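## Task

Move the mailing tube onto the top of the lab bench beside arm1, the steel tow-ball post onto the top of the wrapped box stack beside arm2, and the green hose coupler onto the top of the lab bench beside arm3. Each must keep its current upright orientation and sit with its entire base on that top. Every other object must finish resting directly on the top of whatever furniture it occupies now. Nothing may be left lying on a lower shelf or board beneath a top once no gripper holds it. Placements that stay put only because a robot is holding them do not count. At the end, open the grippers and withdraw the arms.

## Robot and tools

Setup: three identical i2rt Big YAM arms, named arm1, arm2 and arm3. Each has six revolute joints, a two-finger gripper, and a wrist camera. When joints 1 and 6 are at zero and the hand is level and points forward, that camera sits above the hand and faces the fingertips. Two fixed room cameras, room_a and room_b, view the scene. The hand can reach about 1.0 m from the joint-1 axis.

Frames: a single shared scene frame, origin on the floor, +z up. The hand point is midway between the fingertips. Its z axis runs along the fingers and its y axis is the direction they open and close. Hand poses are computed from each robot's actual foot pose, which is never printed.

Tool execute_actions: arguments are actions (a list holding exactly one action, or empty) and cameras (optional list drawn from arm1_cam_wrist, arm2_cam_wrist, arm3_cam_wrist, room_a, room_b, all; omitted, null or ["all"] gives every camera, [] gives none). The single action is an object keyed by robot name. Each robot present gets its own "joints" object. Joints are given by name, as absolute targets, not offsets from the current position. Joint angles are in radians and the gripper is in metres. Example: {"arm1": {"joints": {"gripper_m": 0.05}}, "arm2": {"joints": {"joint1_rad": 0.3}}}. All named motions start together and may finish at different moments. Ranges, with the tolerance counted as reached: joint1_rad -2.879..2.879 (±0.045), base yaw, positive is counter-clockwise seen from above, 0 extends the arm toward where its foot faces. joint2_rad 0..3.141 (±0.14), shoulder; 0 has the upper arm pointing back roughly level, increasing raises it and then brings it forward. joint3_rad 0..3.019 (±0.09), elbow; 0 is folded, increasing opens it. joint4_rad -1.692..1.57 (±0.055), hand pitch, positive tilts the fingers up. joint5_rad -1.57..1.57 (±0.03), sideways hand swing, positive to the arm's right. joint6_rad -2.094..2.094 (±0.035), hand roll, positive is clockwise seen from behind. gripper_m 0..0.093 (±0.003), fingertip gap; grip force is roughly 50-62 N per pad, lower on some. Any action lasts 15 s at most. An unknown key or an out-of-range number rejects the entire call and nothing moves. Joints or arms left out may still be driving toward earlier targets. Joints move at different speeds, so the hand can sweep a wide curve between postures; lift clear before swinging.

Result lines: every robot's state plus images, with a "pictures" line listing which camera each image came from. joint_status reports how each commanded joint finished. off_target means it stopped short and may still be pushing. contact_stop or time_out means it now holds where it stopped, but a joint after time_out may keep a target up to 0.375, 0.375, 0.113, 0.225, 0.075, 0.3 rad (joints 1-6) from where it is, keep pushing, and move there later if freed. To relieve that push, command its reported position. "joint command not followed" (often with a "cause:" line) means a safety check blocked that arm's joint targets; its gripper target still runs. Blocked joints show not_followed and may be retried on later actions until you send targets that pass. on_its_own lists what moved or held without this call's command; "held at" is the held target, not the actual position. A call with no action never shows the blocked message. If a result reports a stop, later execute_actions, wait and finished_scene calls in that same reply are skipped.

Tool wait: seconds from 0 to 10; commands nothing and returns state and images. Tool zoom_image: camera name plus region [x0, y0, x1, y1] in pixels of that camera's most recent full image, origin top-left, at most 504 by 504. Tool finished_scene: scene number (1 or 2); irreversible, reports whether the goal was met and gives the next task.

Working order: look, open the gripper, approach above the object, descend, close, lift, carry, lower onto the target top keeping the object upright and fully on the surface, open, retreat, confirm with images, then end the scene.

Avoid: knocking anything onto the floor or out of the work area; leaving items on lower boards; pressing two arms hard together (ends the run; the self/arm collision check can be late and ignores fingers, gripper housings and wrist cameras). Arms do not stop on contact and can push hard; new targets very near the current position may not move a joint. Holding loads heats motors; a MOTOR HOT line appears from 85 °C, and at 100 °C an OVER-TEMPERATURE FAULT drops that arm, with unreached keys reading limit_stop_at_motor_heat (resend the target). A joint carrying a load may sag. Loose objects are occasionally nudged by outside pushes. The scene keeps running while you compose a reply, with the robots holding their last command.

Each tool is called after "Request:" as name(argument=value, ...) on one line, values as JSON.

## Session

Request:
execute_actions(actions=[])

Scene clock: 0.00 s.
Motor temperatures (°C, as the motors report them): arm1=[29 29 28 30 30 26] | arm2=[27 30 27 29 26 28] | arm3=[30 27 30 26 26 28]
arm1.joint_positions: joint1_rad=+0.330 joint2_rad=+0.262 joint3_rad=+1.369 joint4_rad=-1.543 joint5_rad=+0.055 joint6_rad=+0.539 gripper_m=+0.095
arm1.joint_status: not commanded
arm1.hand: x=+0.7388 y=+0.2795 z=+1.5130 quat_wxyz=(-0.535, -0.494, -0.683, +0.060) (m; scene frame)
arm2.joint_positions: joint1_rad=-0.515 joint2_rad=+0.415 joint3_rad=+1.475 joint4_rad=-1.205 joint5_rad=+0.136 joint6_rad=-0.081 gripper_m=+0.095
arm2.joint_status: not commanded
arm2.hand: x=+0.0662 y=-0.9268 z=+1.5013 quat_wxyz=(-0.584, -0.271, -0.705, +0.296) (m; scene frame)
arm3.joint_positions: joint1_rad=+0.478 joint2_rad=+0.534 joint3_rad=+1.586 joint4_rad=-1.563 joint5_rad=-0.140 joint6_rad=+0.334 gripper_m=+0.094
arm3.joint_status: not commanded
arm3.hand: x=-0.7083 y=+0.6257 z=+1.4734 quat_wxyz=(-0.234, +0.546, -0.666, -0.452) (m; scene frame)
pictures: arm1_cam_wrist, arm2_cam_wrist, arm3_cam_wrist, room_a, room_b
Images, in order (width x height): arm1_cam_wrist 616x616, arm2_cam_wrist 616x616, arm3_cam_wrist 616x616, room_a 504x504, room_b 504x504.

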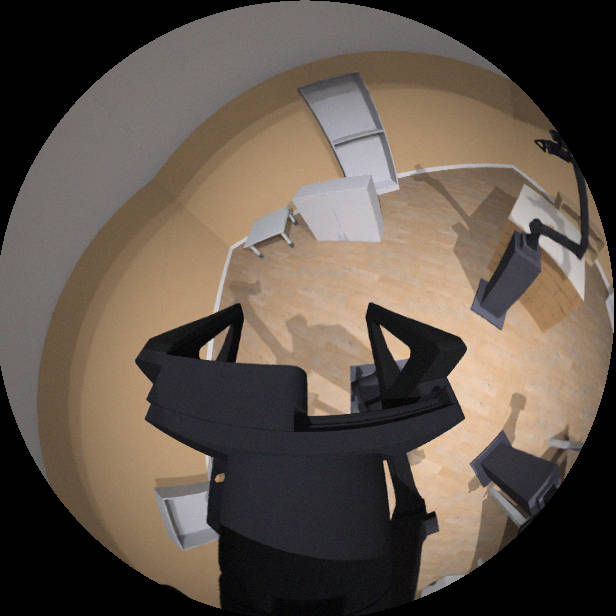

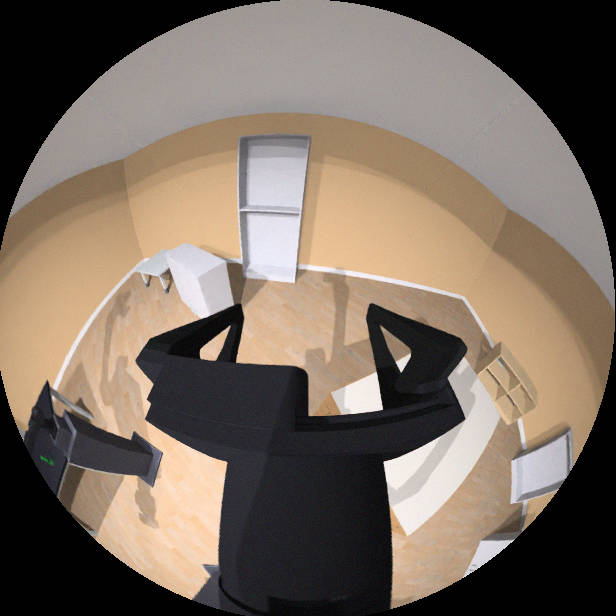

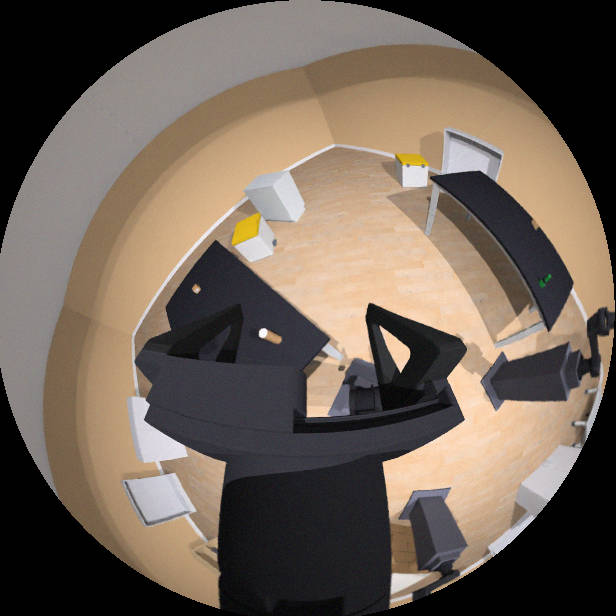

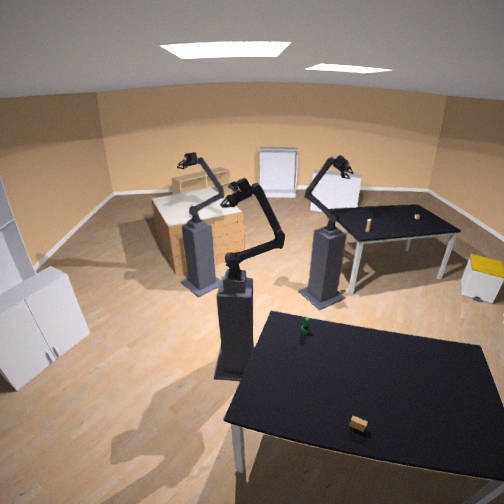

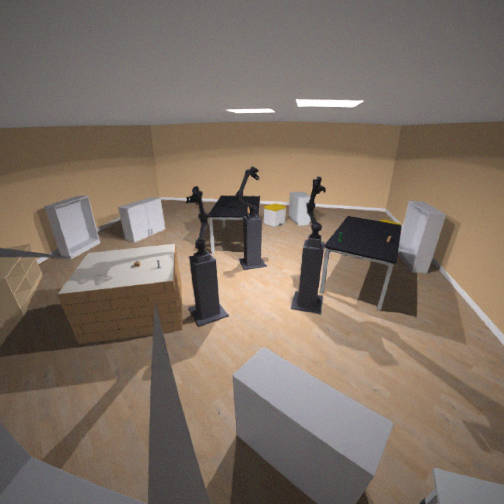

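Request:
zoom_image(camera="room_b", region=[50, 220, 250, 340])

Request:
zoom_image(camera="room_a", region=[140, 140, 480, 320])

Request:
zoom_image(camera="room_a", region=[200, 280, 440, 460])

Region (50, 220, 250, 340) of room_b's 504x504 image, scaled by 2.520, with more detail than that image has; it fills the top 302 rows of this view, and the rest is white.

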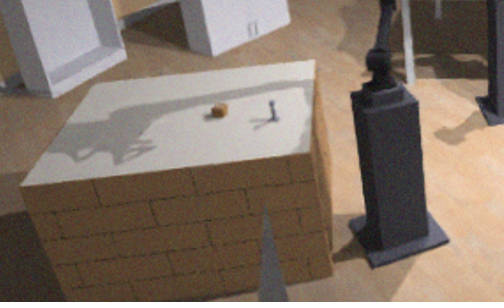

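Region (140, 140, 480, 320) of room_a's 504x504 image, scaled by 1.482, with more detail than that image has; it fills the top 267 rows of this view, and the rest is white.

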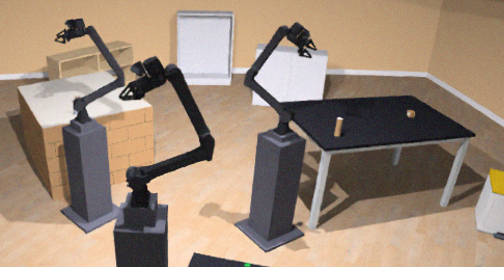

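Region (200, 280, 440, 460) of room_a's 504x504 image, scaled by 2.100, with more detail than that image has; it fills the top 378 rows of this view, and the rest is white.

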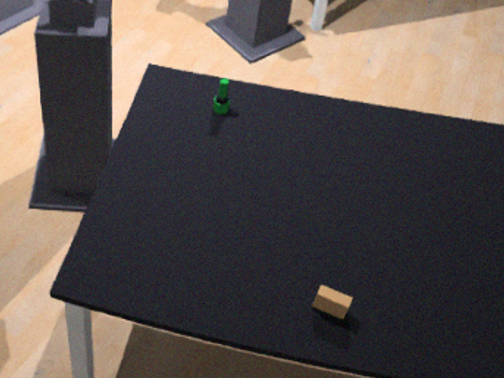

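Request:
execute_actions(actions=[{"arm1": {"joints": {"joint1_rad": 2.6, "joint2_rad": 1.2, "joint3_rad": 1.2, "joint4_rad": -1.2, "joint5_rad": 0, "joint6_rad": 0}}, "arm3": {"joints": {"joint1_rad": 0.75, "joint2_rad": 1.2, "joint3_rad": 1.2, "joint4_rad": -1.2, "joint5_rad": 0, "joint6_rad": 0}}}])

Scene clock: 64.23 s.
Motor temperatures (°C, as the motors report them): arm1=[29 30 30 30 30 26] | arm2=[27 30 30 29 26 28] | arm3=[30 27 33 26 26 28]
arm1.joint_positions: joint1_rad=+2.602 joint2_rad=+1.211 joint3_rad=+1.201 joint4_rad=-1.205 joint5_rad=-0.001 joint6_rad=+0.011 gripper_m=+0.095
arm1.joint_status: all done
arm1.hand: x=+0.6836 y=+0.7487 z=+1.2552 quat_wxyz=(-0.123, +0.701, -0.691, -0.127) (m; scene frame)
arm2.joint_positions: joint1_rad=-0.515 joint2_rad=+0.415 joint3_rad=+1.475 joint4_rad=-1.205 joint5_rad=+0.136 joint6_rad=-0.081 gripper_m=+0.095
arm2.joint_status: not commanded
arm2.hand: x=+0.0663 y=-0.9269 z=+1.5011 quat_wxyz=(-0.584, -0.271, -0.705, +0.296) (m; scene frame)
arm3.joint_positions: joint1_rad=+0.746 joint2_rad=+1.203 joint3_rad=+1.180 joint4_rad=-1.217 joint5_rad=-0.002 joint6_rad=+0.008 gripper_m=+0.094
arm3.joint_status: all done
arm3.hand: x=-0.8050 y=+0.8859 z=+1.1473 quat_wxyz=(-0.099, +0.797, -0.581, -0.134) (m; scene frame)
pictures: arm1_cam_wrist, arm2_cam_wrist, arm3_cam_wrist, room_a, room_b
Images, in order (width x height): arm1_cam_wrist 616x616, arm2_cam_wrist 616x616, arm3_cam_wrist 616x616, room_a 504x504, room_b 504x504.

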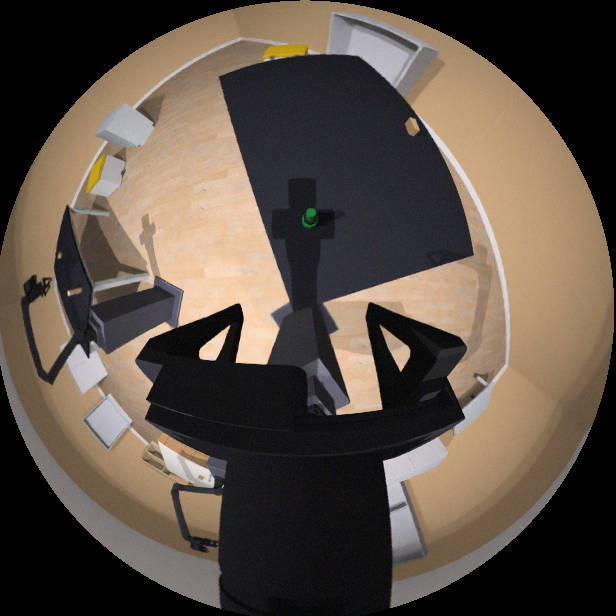

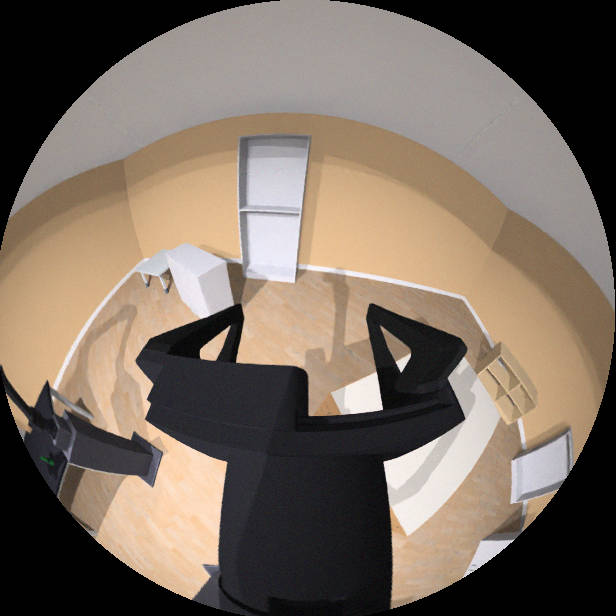

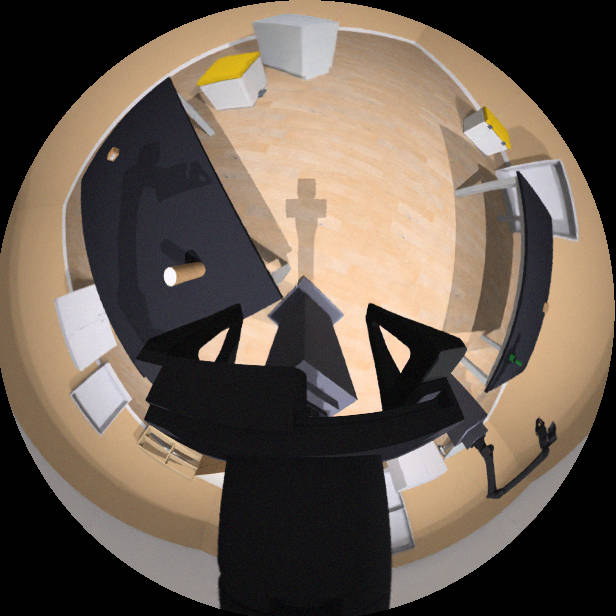

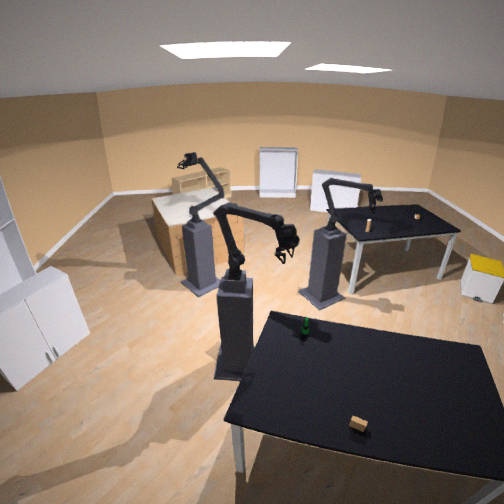

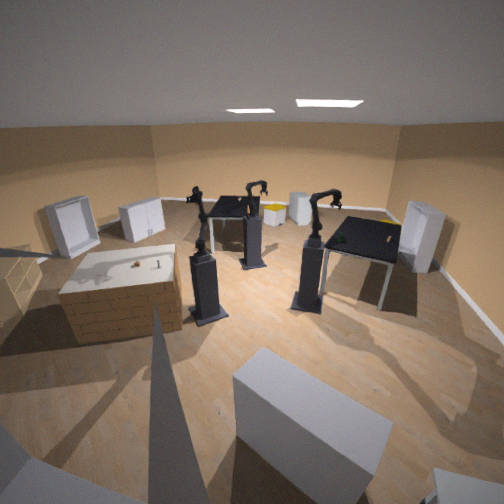

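Request:
execute_actions(actions=[{"arm1": {"joints": {"joint4_rad": -0.6}}, "arm2": {"joints": {"joint5_rad": 0, "joint6_rad": 0}}, "arm3": {"joints": {"joint1_rad": 1.35, "joint4_rad": -1.55}}}], cameras=["arm1_cam_wrist", "arm3_cam_wrist", "room_a"])

Scene clock: 147.13 s.
Motor temperatures (°C, as the motors report them): arm1=[29 30 33 30 30 26] | arm2=[27 30 30 29 26 28] | arm3=[30 28 37 26 26 28]
arm1.joint_positions: joint1_rad=+2.602 joint2_rad=+1.211 joint3_rad=+1.201 joint4_rad=-0.617 joint5_rad=-0.001 joint6_rad=+0.011 gripper_m=+0.095
arm1.joint_status: all done
arm1.hand: x=+0.6806 y=+0.8621 z=+1.3415 quat_wxyz=(-0.316, +0.634, -0.625, -0.326) (m; scene frame)
arm2.joint_positions: joint1_rad=-0.515 joint2_rad=+0.415 joint3_rad=+1.475 joint4_rad=-1.205 joint5_rad=+0.004 joint6_rad=-0.013 gripper_m=+0.095
arm2.joint_status: all done
arm2.hand: x=+0.0820 y=-0.9107 z=+1.5009 quat_wxyz=(-0.613, -0.255, -0.712, +0.230) (m; scene frame)
arm3.joint_positions: joint1_rad=+1.350 joint2_rad=+1.203 joint3_rad=+1.180 joint4_rad=-1.537 joint5_rad=+0.000 joint6_rad=+0.007 gripper_m=+0.094
arm3.joint_status: all done
arm3.hand: x=-0.9420 y=+0.6975 z=+1.1324 quat_wxyz=(-0.005, +0.947, -0.322, -0.004) (m; scene frame)
pictures: arm1_cam_wrist, arm3_cam_wrist, room_a
Images, in order (width x height): arm1_cam_wrist 616x616, arm3_cam_wrist 616x616, room_a 504x504.

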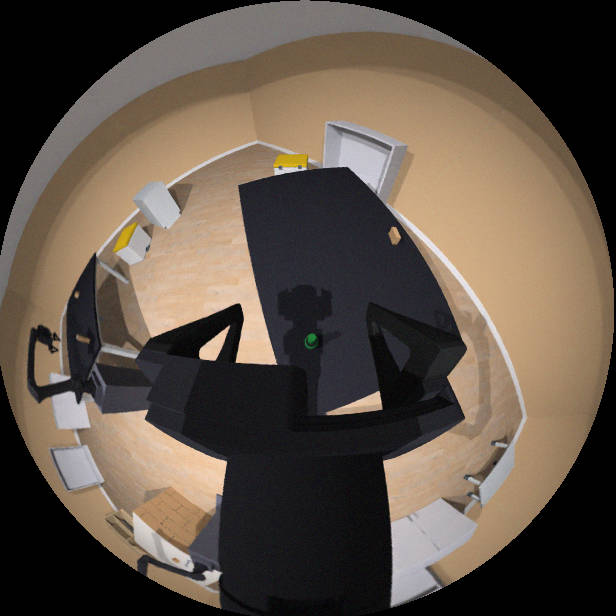

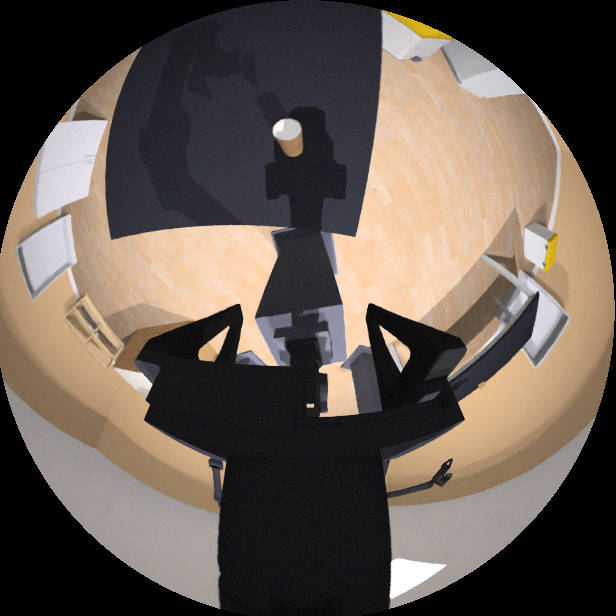

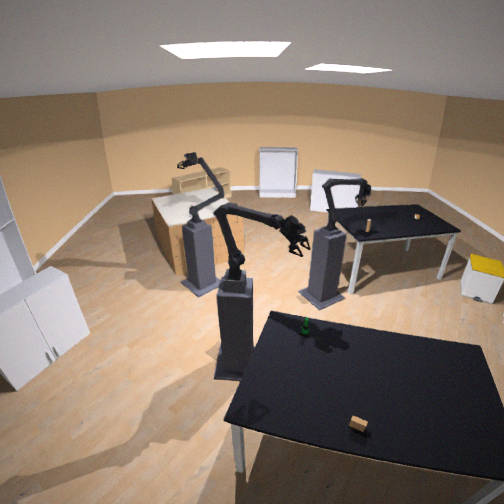

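Request:
execute_actions(actions=[{"arm1": {"joints": {"joint3_rad": 0.9}}, "arm2": {"joints": {"joint2_rad": 1.2}}, "arm3": {"joints": {"joint1_rad": 1.41, "joint2_rad": 1.4, "joint4_rad": -1.0}}}], cameras=["arm1_cam_wrist", "arm3_cam_wrist", "room_a"])

Scene clock: 201.53 s.
Motor temperatures (°C, as the motors report them): arm1=[29 31 35 30 30 26] | arm2=[27 30 31 29 26 28] | arm3=[30 28 38 26 26 28]
arm1.joint_positions: joint1_rad=+2.602 joint2_rad=+1.198 joint3_rad=+0.897 joint4_rad=-0.607 joint5_rad=-0.001 joint6_rad=+0.011 gripper_m=+0.095
arm1.joint_status: all done
arm1.hand: x=+0.6827 y=+0.7921 z=+1.1814 quat_wxyz=(-0.226, +0.673, -0.664, -0.233) (m; scene frame)
arm2.joint_positions: joint1_rad=-0.515 joint2_rad=+1.214 joint3_rad=+1.478 joint4_rad=-1.205 joint5_rad=+0.004 joint6_rad=-0.013 gripper_m=+0.095
arm2.joint_status: all done
arm2.hand: x=+0.3379 y=-1.1257 z=+1.2680 quat_wxyz=(-0.290, -0.320, -0.895, +0.110) (m; scene frame)
arm3.joint_positions: joint1_rad=+1.409 joint2_rad=+1.412 joint3_rad=+1.180 joint4_rad=-1.018 joint5_rad=+0.000 joint6_rad=+0.007 gripper_m=+0.094
arm3.joint_status: all done
arm3.hand: x=-1.0734 y=+0.7622 z=+1.0724 quat_wxyz=(-0.049, +0.944, -0.289, -0.151) (m; scene frame)
pictures: arm1_cam_wrist, arm3_cam_wrist, room_a
Images, in order (width x height): arm1_cam_wrist 616x616, arm3_cam_wrist 616x616, room_a 504x504.

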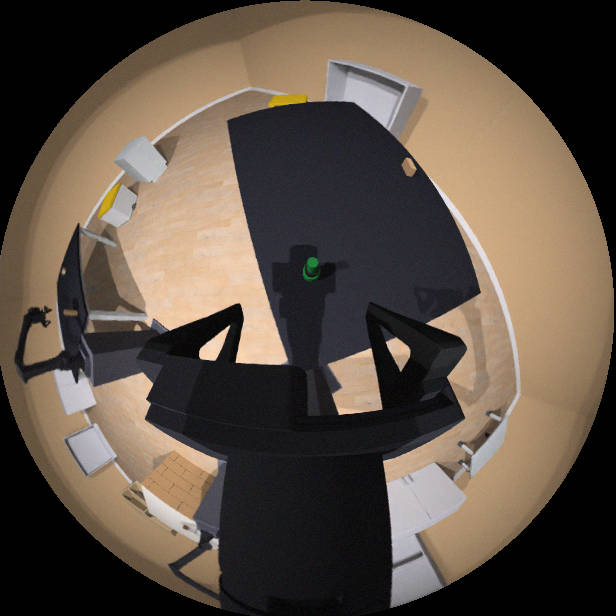

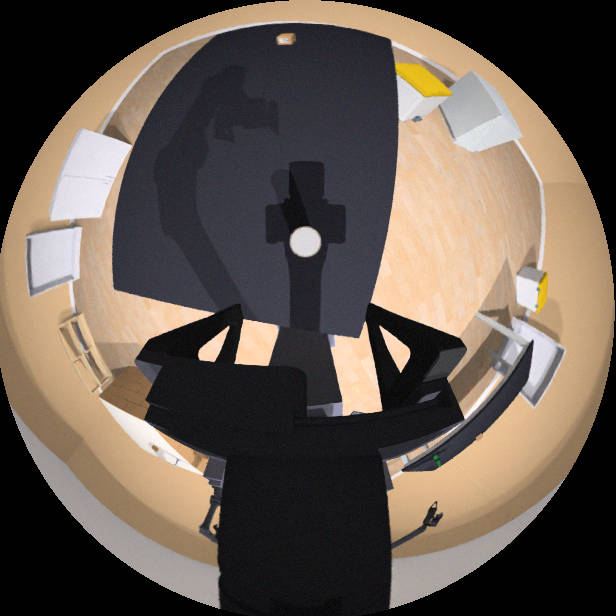

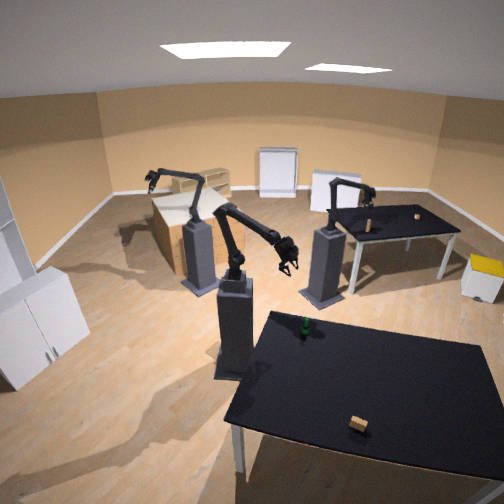

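Request:
zoom_image(camera="arm1_cam_wrist", region=[260, 230, 360, 330])

Request:
zoom_image(camera="arm1_cam_wrist", region=[0, 220, 180, 400])

Request:
zoom_image(camera="room_a", region=[300, 170, 440, 300])

Region (260, 230, 360, 330) of arm1_cam_wrist's 616x616 image, scaled by 5.040, with more detail than that image has.

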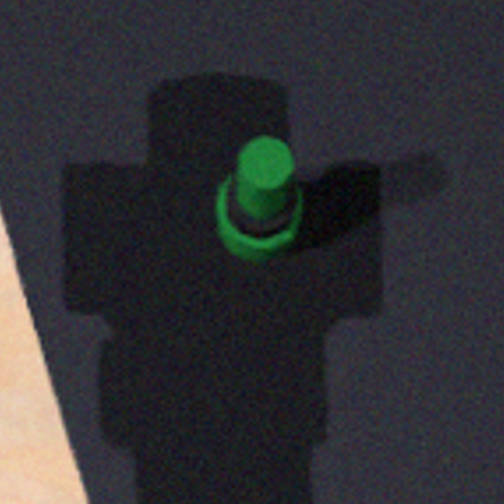

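Region (0, 220, 180, 400) of arm1_cam_wrist's 616x616 image, scaled by 2.800, with more detail than that image has.

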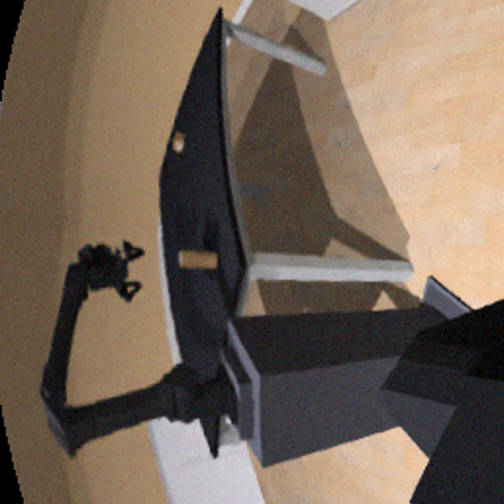

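Region (300, 170, 440, 300) of room_a's 504x504 image, scaled by 3.600, with more detail than that image has; it fills the top 468 rows of this view, and the rest is white.

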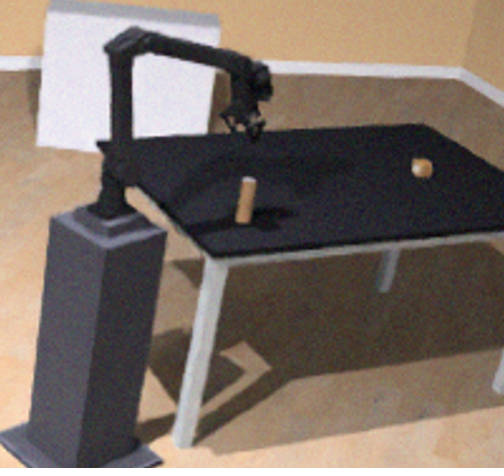

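Request:
execute_actions(actions=[{"arm1": {"joints": {"joint2_rad": 1.681, "joint3_rad": 0.441, "joint4_rad": 0.74}}, "arm3": {"joints": {"joint2_rad": 1.217, "joint3_rad": 0.434, "joint4_rad": 0.283}}, "arm2": {"joints": {"joint2_rad": 0.5}}}], cameras=["arm1_cam_wrist", "arm3_cam_wrist", "room_a"])

Scene clock: 323.27 s.
Motor temperatures (°C, as the motors report them): arm1=[29 31 36 30 30 26] | arm2=[27 31 36 29 26 28] | arm3=[30 29 40 26 26 28]
arm1.joint_positions: joint1_rad=+2.602 joint2_rad=+1.688 joint3_rad=+0.428 joint4_rad=+0.723 joint5_rad=-0.001 joint6_rad=+0.011 gripper_m=+0.095
arm1.joint_status: all done
arm1.hand: x=+0.6833 y=+0.7903 z=+0.9893 quat_wxyz=(-0.343, +0.620, -0.610, -0.354) (m; scene frame)
arm2.joint_positions: joint1_rad=-0.515 joint2_rad=+0.496 joint3_rad=+1.488 joint4_rad=-1.205 joint5_rad=+0.004 joint6_rad=-0.013 gripper_m=+0.095
arm2.joint_status: all done
arm2.hand: x=+0.1108 y=-0.9347 z=+1.4963 quat_wxyz=(-0.588, -0.262, -0.732, +0.220) (m; scene frame)
arm3.joint_positions: joint1_rad=+1.409 joint2_rad=+1.225 joint3_rad=+0.437 joint4_rad=+0.260 joint5_rad=+0.000 joint6_rad=+0.007 gripper_m=+0.094
arm3.joint_status: all done
arm3.hand: x=-1.0406 y=+0.7409 z=+0.9933 quat_wxyz=(-0.145, +0.830, -0.253, -0.476) (m; scene frame)
pictures: arm1_cam_wrist, arm3_cam_wrist, room_a
Images, in order (width x height): arm1_cam_wrist 616x616, arm3_cam_wrist 616x616, room_a 504x504.

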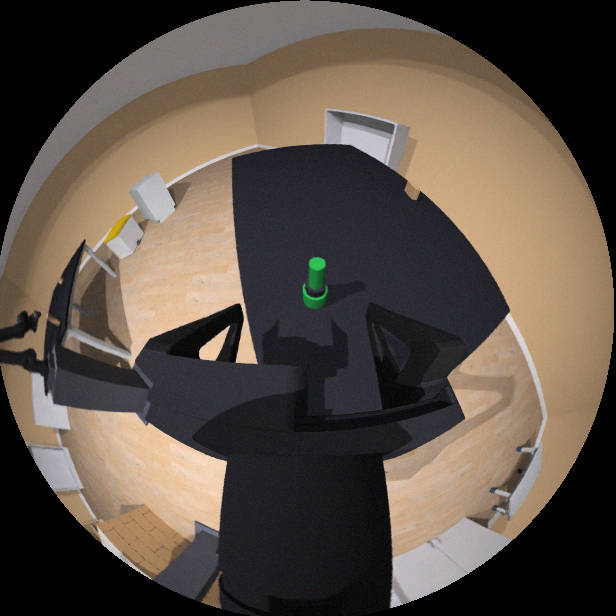

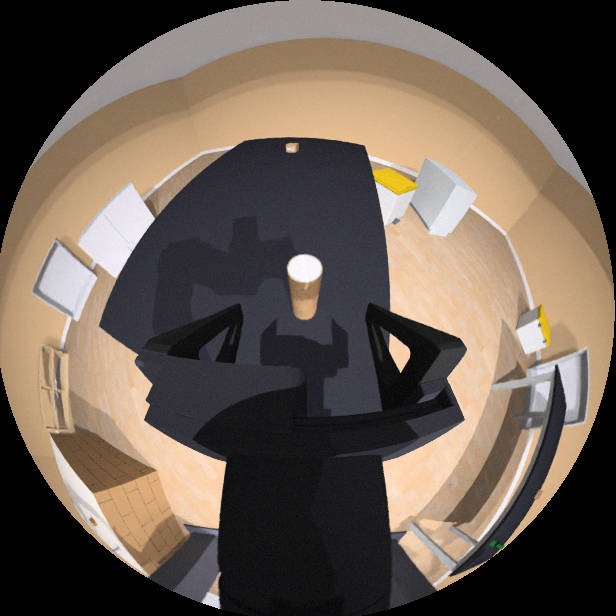

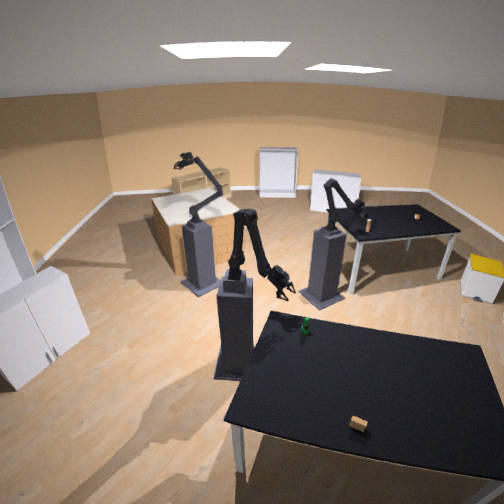

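Request:
zoom_image(camera="arm1_cam_wrist", region=[230, 240, 390, 340])

Request:
zoom_image(camera="arm3_cam_wrist", region=[230, 240, 390, 340])

Region (230, 240, 390, 340) of arm1_cam_wrist's 616x616 image, scaled by 3.150, with more detail than that image has; it fills the top 315 rows of this view, and the rest is white.

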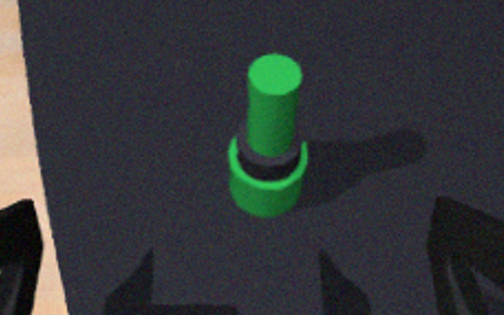

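Region (230, 240, 390, 340) of arm3_cam_wrist's 616x616 image, scaled by 3.150, with more detail than that image has; it fills the top 315 rows of this view, and the rest is white.

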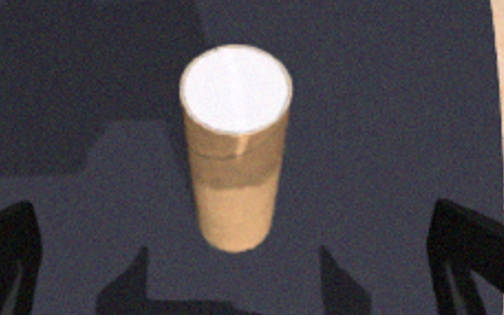

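Request:
execute_actions(actions=[{"arm1": {"joints": {"joint1_rad": 2.567, "joint2_rad": 2.40, "joint3_rad": 0.785, "joint4_rad": 1.345}}, "arm3": {"joints": {"joint1_rad": -1.264, "joint2_rad": 1.455, "joint3_rad": 0.79, "joint4_rad": 0.395}}}], cameras=["arm1_cam_wrist", "arm3_cam_wrist", "room_a"])

Scene clock: 401.83 s.
Motor temperatures (°C, as the motors report them): arm1=[29 31 34 30 30 26] | arm2=[27 31 33 29 26 28] | arm3=[30 28 38 26 26 28]
arm1.joint_positions: joint1_rad=+2.572 joint2_rad=+2.403 joint3_rad=+0.785 joint4_rad=+1.328 joint5_rad=-0.001 joint6_rad=+0.011 gripper_m=+0.095
arm1.joint_status: all done
arm1.hand: x=+0.6977 y=+0.8943 z=+0.8636 quat_wxyz=(-0.422, +0.563, -0.571, -0.423) (m; scene frame)
arm2.joint_positions: joint1_rad=-0.515 joint2_rad=+0.496 joint3_rad=+1.488 joint4_rad=-1.205 joint5_rad=+0.004 joint6_rad=-0.013 gripper_m=+0.095
arm2.joint_status: not commanded
arm2.hand: x=+0.1108 y=-0.9347 z=+1.4963 quat_wxyz=(-0.588, -0.262, -0.732, +0.220) (m; scene frame)
arm3.joint_positions: joint1_rad=-1.269 joint2_rad=+1.462 joint3_rad=+0.770 joint4_rad=+0.379 joint5_rad=+0.001 joint6_rad=+0.006 gripper_m=+0.094
arm3.joint_status: all done
arm3.hand: x=-0.1043 y=+0.4236 z=+1.0762 quat_wxyz=(-0.589, -0.055, -0.806, +0.033) (m; scene frame)
pictures: arm1_cam_wrist, arm3_cam_wrist, room_a
Images, in order (width x height): arm1_cam_wrist 616x616, arm3_cam_wrist 616x616, room_a 504x504.

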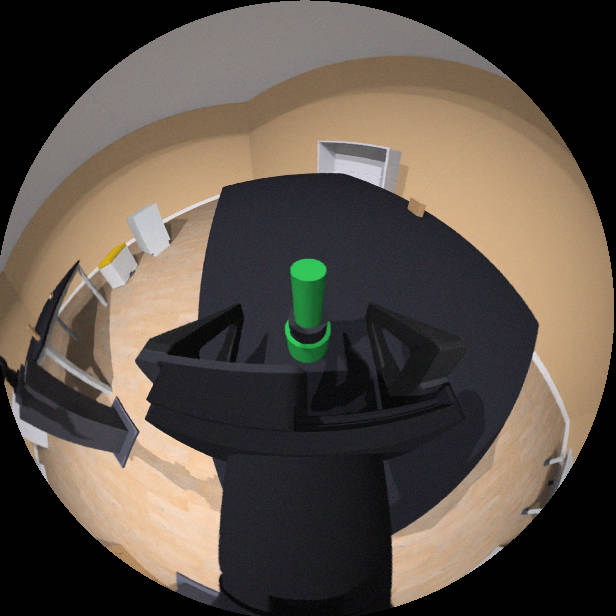

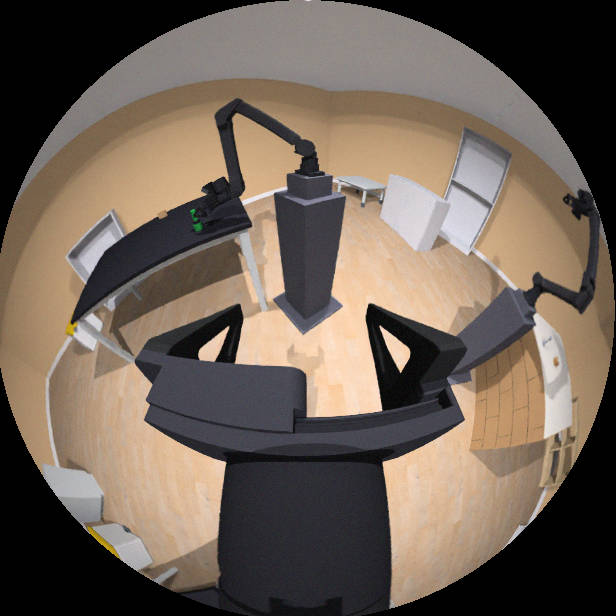

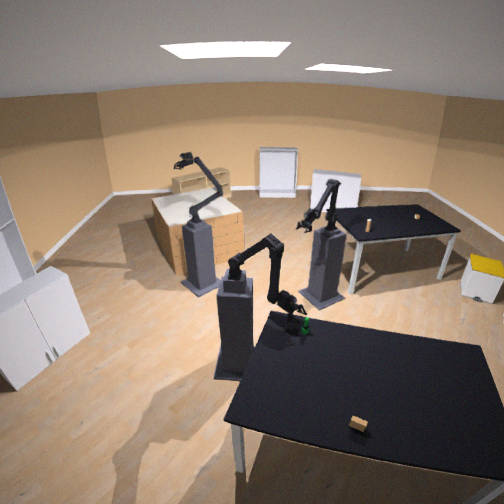

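Request:
zoom_image(camera="arm3_cam_wrist", region=[150, 160, 270, 250])

Request:
zoom_image(camera="room_a", region=[250, 270, 350, 350])

Request:
zoom_image(camera="arm1_cam_wrist", region=[230, 240, 390, 380])

Region (150, 160, 270, 250) of arm3_cam_wrist's 616x616 image, scaled by 4.200, with more detail than that image has; it fills the top 378 rows of this view, and the rest is white.

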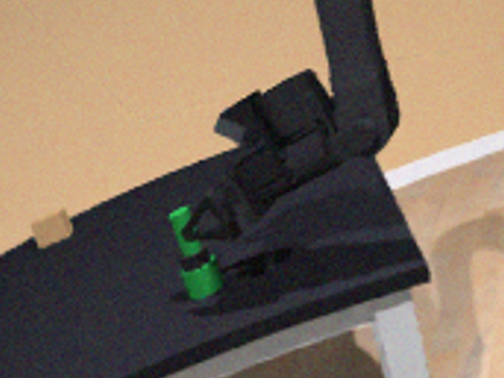

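Region (250, 270, 350, 350) of room_a's 504x504 image, scaled by 5.040, with more detail than that image has; it fills the top 403 rows of this view, and the rest is white.

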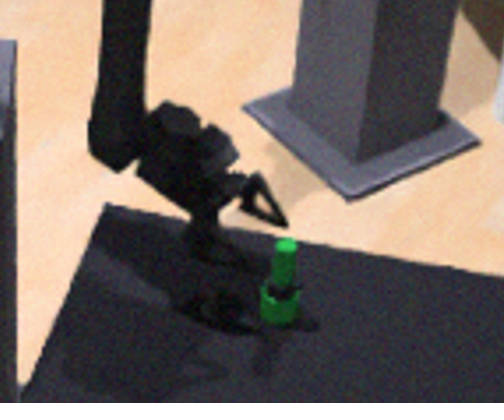

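Region (230, 240, 390, 380) of arm1_cam_wrist's 616x616 image, scaled by 3.150, with more detail than that image has; it fills the top 441 rows of this view, and the rest is white.

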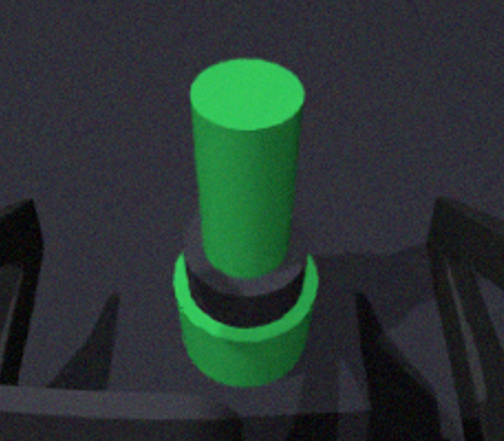

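Request:
execute_actions(actions=[{"arm1": {"joints": {"joint2_rad": 2.615, "joint3_rad": 1.0}}}], cameras=["arm1_cam_wrist", "arm3_cam_wrist", "room_a"])

Request:
zoom_image(camera="arm3_cam_wrist", region=[150, 160, 270, 250])

Scene clock: 437.57 s.
Motor temperatures (°C, as the motors report them): arm1=[29 32 33 30 30 26] | arm2=[27 31 33 29 26 28] | arm3=[30 29 40 26 26 28]
arm1.joint_positions: joint1_rad=+2.572 joint2_rad=+2.611 joint3_rad=+0.990 joint4_rad=+1.333 joint5_rad=-0.001 joint6_rad=+0.011 gripper_m=+0.095
arm1.joint_status: all done
arm1.hand: x=+0.6981 y=+0.9282 z=+0.7923 quat_wxyz=(-0.422, +0.563, -0.571, -0.424) (m; scene frame)
arm2.joint_positions: joint1_rad=-0.515 joint2_rad=+0.496 joint3_rad=+1.488 joint4_rad=-1.205 joint5_rad=+0.004 joint6_rad=-0.013 gripper_m=+0.095
arm2.joint_status: not commanded
arm2.hand: x=+0.1108 y=-0.9347 z=+1.4963 quat_wxyz=(-0.588, -0.262, -0.732, +0.220) (m; scene frame)
arm3.joint_positions: joint1_rad=-1.269 joint2_rad=+1.462 joint3_rad=+0.770 joint4_rad=+0.379 joint5_rad=+0.001 joint6_rad=+0.006 gripper_m=+0.094
arm3.joint_status: not commanded
arm3.hand: x=-0.1043 y=+0.4236 z=+1.0762 quat_wxyz=(-0.589, -0.055, -0.806, +0.033) (m; scene frame)
pictures: arm1_cam_wrist, arm3_cam_wrist, room_a
Images, in order (width x height): arm1_cam_wrist 616x616, arm3_cam_wrist 616x616, room_a 504x504.

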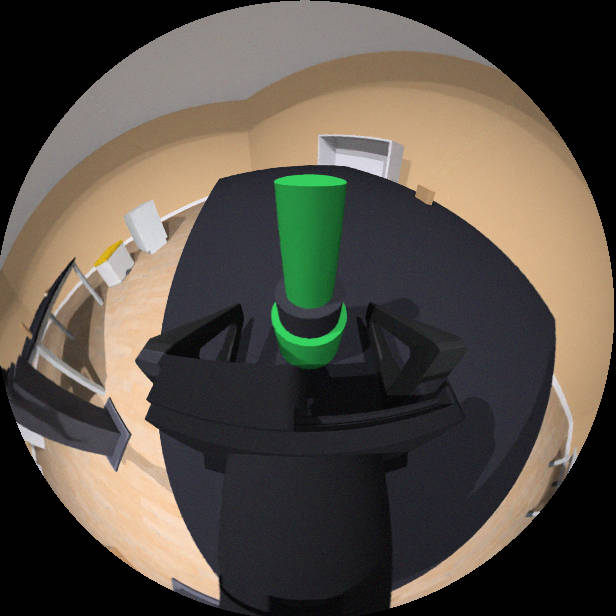

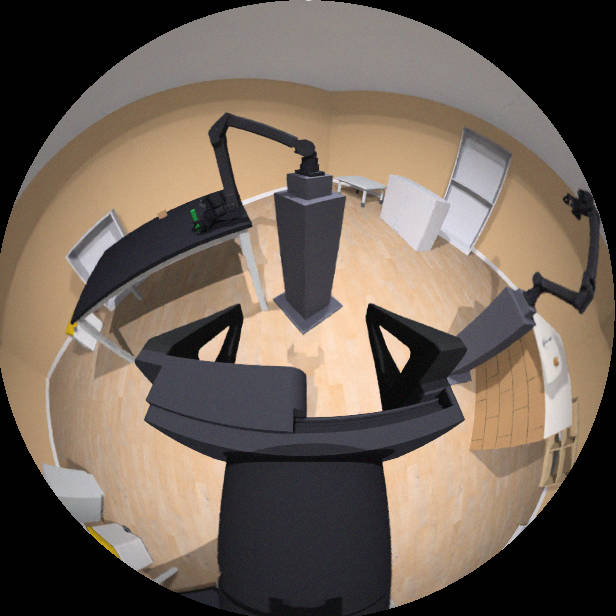

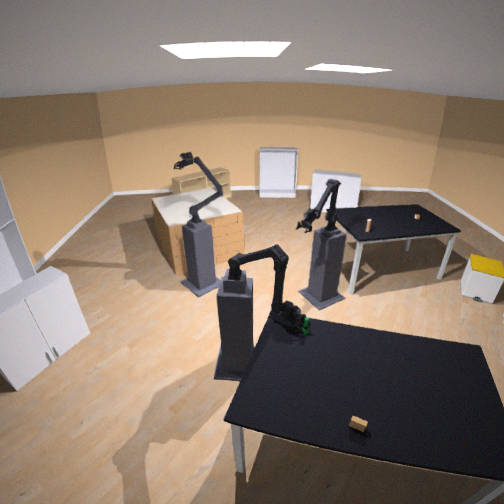

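Region (150, 160, 270, 250) of arm3_cam_wrist's 616x616 image, scaled by 4.200, with more detail than that image has; it fills the top 378 rows of this view, and the rest is white.

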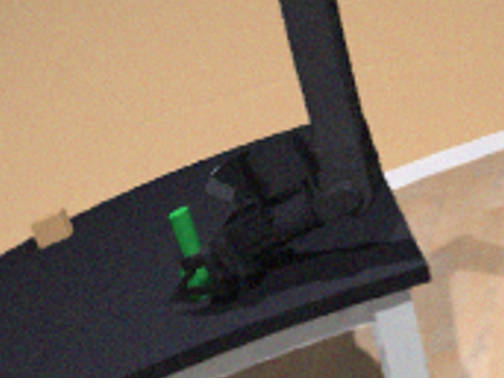

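Request:
execute_actions(actions=[{"arm1": {"joints": {"joint2_rad": 2.648, "joint3_rad": 1.057, "joint4_rad": 1.315}}}], cameras=["arm1_cam_wrist", "arm3_cam_wrist", "room_a"])

Request:
zoom_image(camera="room_a", region=[260, 290, 340, 350])

Scene clock: 480.27 s.
Motor temperatures (°C, as the motors report them): arm1=[29 33 32 30 30 26] | arm2=[27 31 33 29 26 28] | arm3=[30 29 41 26 26 28]
arm1.joint_positions: joint1_rad=+2.572 joint2_rad=+2.626 joint3_rad=+1.047 joint4_rad=+1.325 joint5_rad=-0.001 joint6_rad=+0.011 gripper_m=+0.095
arm1.joint_status: all done
arm1.hand: x=+0.6982 y=+0.9485 z=+0.7944 quat_wxyz=(-0.432, +0.556, -0.563, -0.433) (m; scene frame)
arm2.joint_positions: joint1_rad=-0.515 joint2_rad=+0.496 joint3_rad=+1.488 joint4_rad=-1.205 joint5_rad=+0.004 joint6_rad=-0.013 gripper_m=+0.095
arm2.joint_status: not commanded
arm2.hand: x=+0.1108 y=-0.9347 z=+1.4963 quat_wxyz=(-0.588, -0.262, -0.732, +0.220) (m; scene frame)
arm3.joint_positions: joint1_rad=-1.269 joint2_rad=+1.462 joint3_rad=+0.770 joint4_rad=+0.379 joint5_rad=+0.001 joint6_rad=+0.006 gripper_m=+0.094
arm3.joint_status: not commanded
arm3.hand: x=-0.1043 y=+0.4236 z=+1.0762 quat_wxyz=(-0.589, -0.055, -0.806, +0.033) (m; scene frame)
pictures: arm1_cam_wrist, arm3_cam_wrist, room_a
Images, in order (width x height): arm1_cam_wrist 616x616, arm3_cam_wrist 616x616, room_a 504x504.

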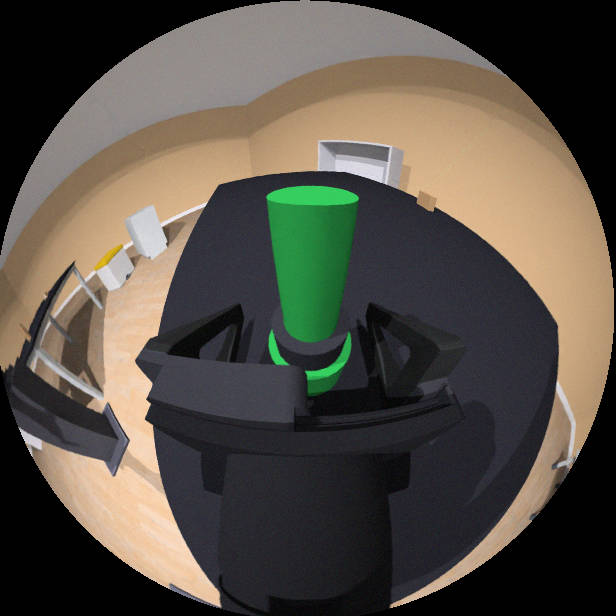

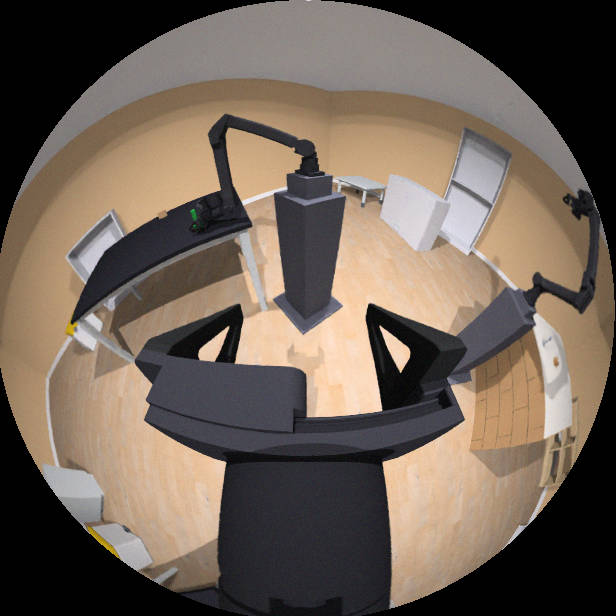

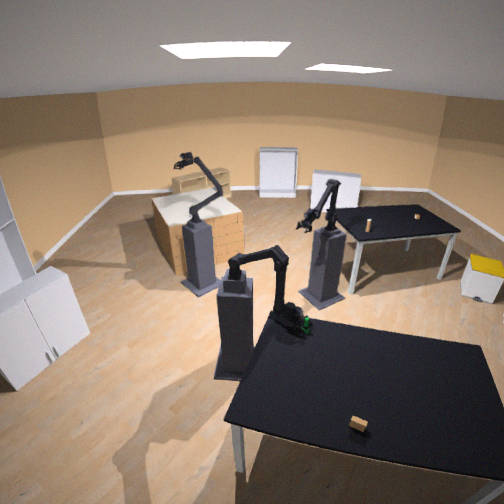

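Region (260, 290, 340, 350) of room_a's 504x504 image, scaled by 6.300, with more detail than that image has; it fills the top 378 rows of this view, and the rest is white.

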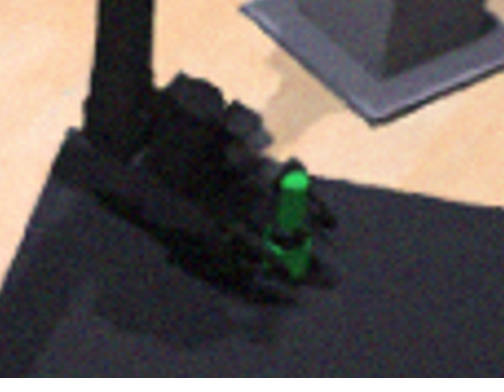

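Request:
execute_actions(actions=[{"arm1": {"joints": {"joint2_rad": 2.675}}}], cameras=["arm1_cam_wrist", "arm3_cam_wrist"])

Request:
zoom_image(camera="arm3_cam_wrist", region=[160, 180, 250, 250])

Scene clock: 489.13 s.
Motor temperatures (°C, as the motors report them): arm1=[29 33 32 30 30 26] | arm2=[27 31 33 29 26 28] | arm3=[30 29 41 26 26 28]
arm1.joint_positions: joint1_rad=+2.572 joint2_rad=+2.656 joint3_rad=+1.047 joint4_rad=+1.324 joint5_rad=-0.001 joint6_rad=+0.007 gripper_m=+0.095
arm1.joint_status: all done
arm1.hand: x=+0.6982 y=+0.9387 z=+0.7765 quat_wxyz=(-0.424, +0.563, -0.569, -0.424) (m; scene frame)
arm2.joint_positions: joint1_rad=-0.515 joint2_rad=+0.496 joint3_rad=+1.488 joint4_rad=-1.205 joint5_rad=+0.004 joint6_rad=-0.013 gripper_m=+0.095
arm2.joint_status: not commanded
arm2.hand: x=+0.1108 y=-0.9347 z=+1.4963 quat_wxyz=(-0.588, -0.262, -0.732, +0.220) (m; scene frame)
arm3.joint_positions: joint1_rad=-1.269 joint2_rad=+1.462 joint3_rad=+0.770 joint4_rad=+0.379 joint5_rad=+0.001 joint6_rad=+0.006 gripper_m=+0.094
arm3.joint_status: not commanded
arm3.hand: x=-0.1043 y=+0.4236 z=+1.0762 quat_wxyz=(-0.589, -0.055, -0.806, +0.033) (m; scene frame)
pictures: arm1_cam_wrist, arm3_cam_wrist
Images, in order (width x height): arm1_cam_wrist 616x616, arm3_cam_wrist 616x616.

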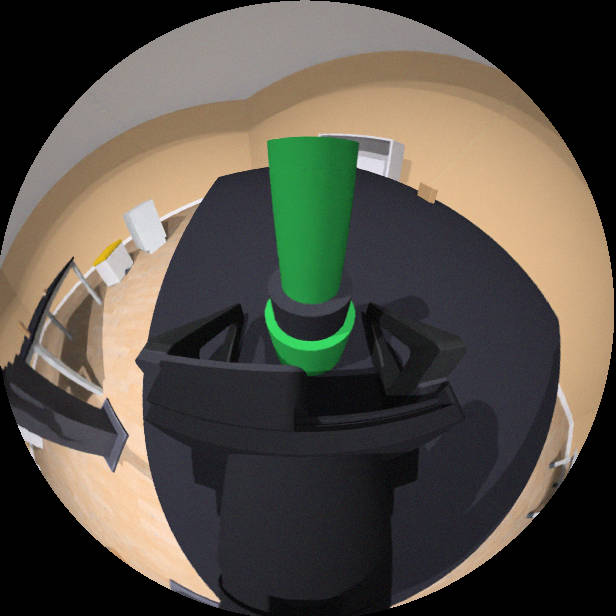

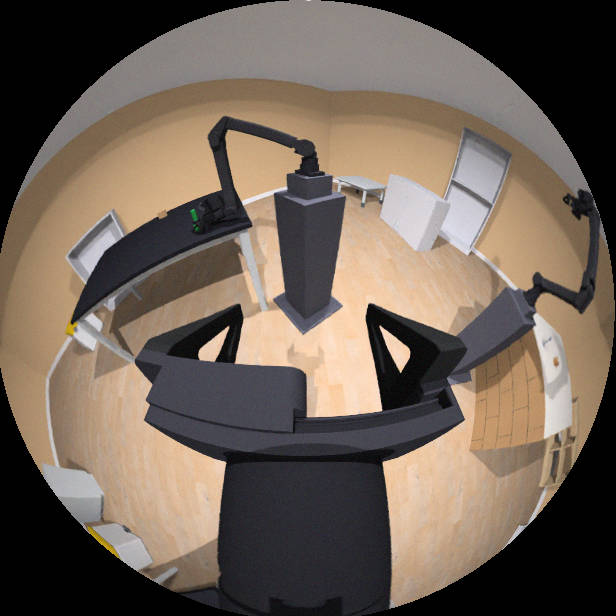

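Region (160, 180, 250, 250) of arm3_cam_wrist's 616x616 image, scaled by 5.600, with more detail than that image has.

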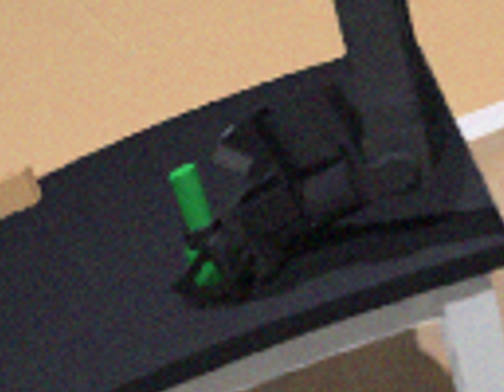

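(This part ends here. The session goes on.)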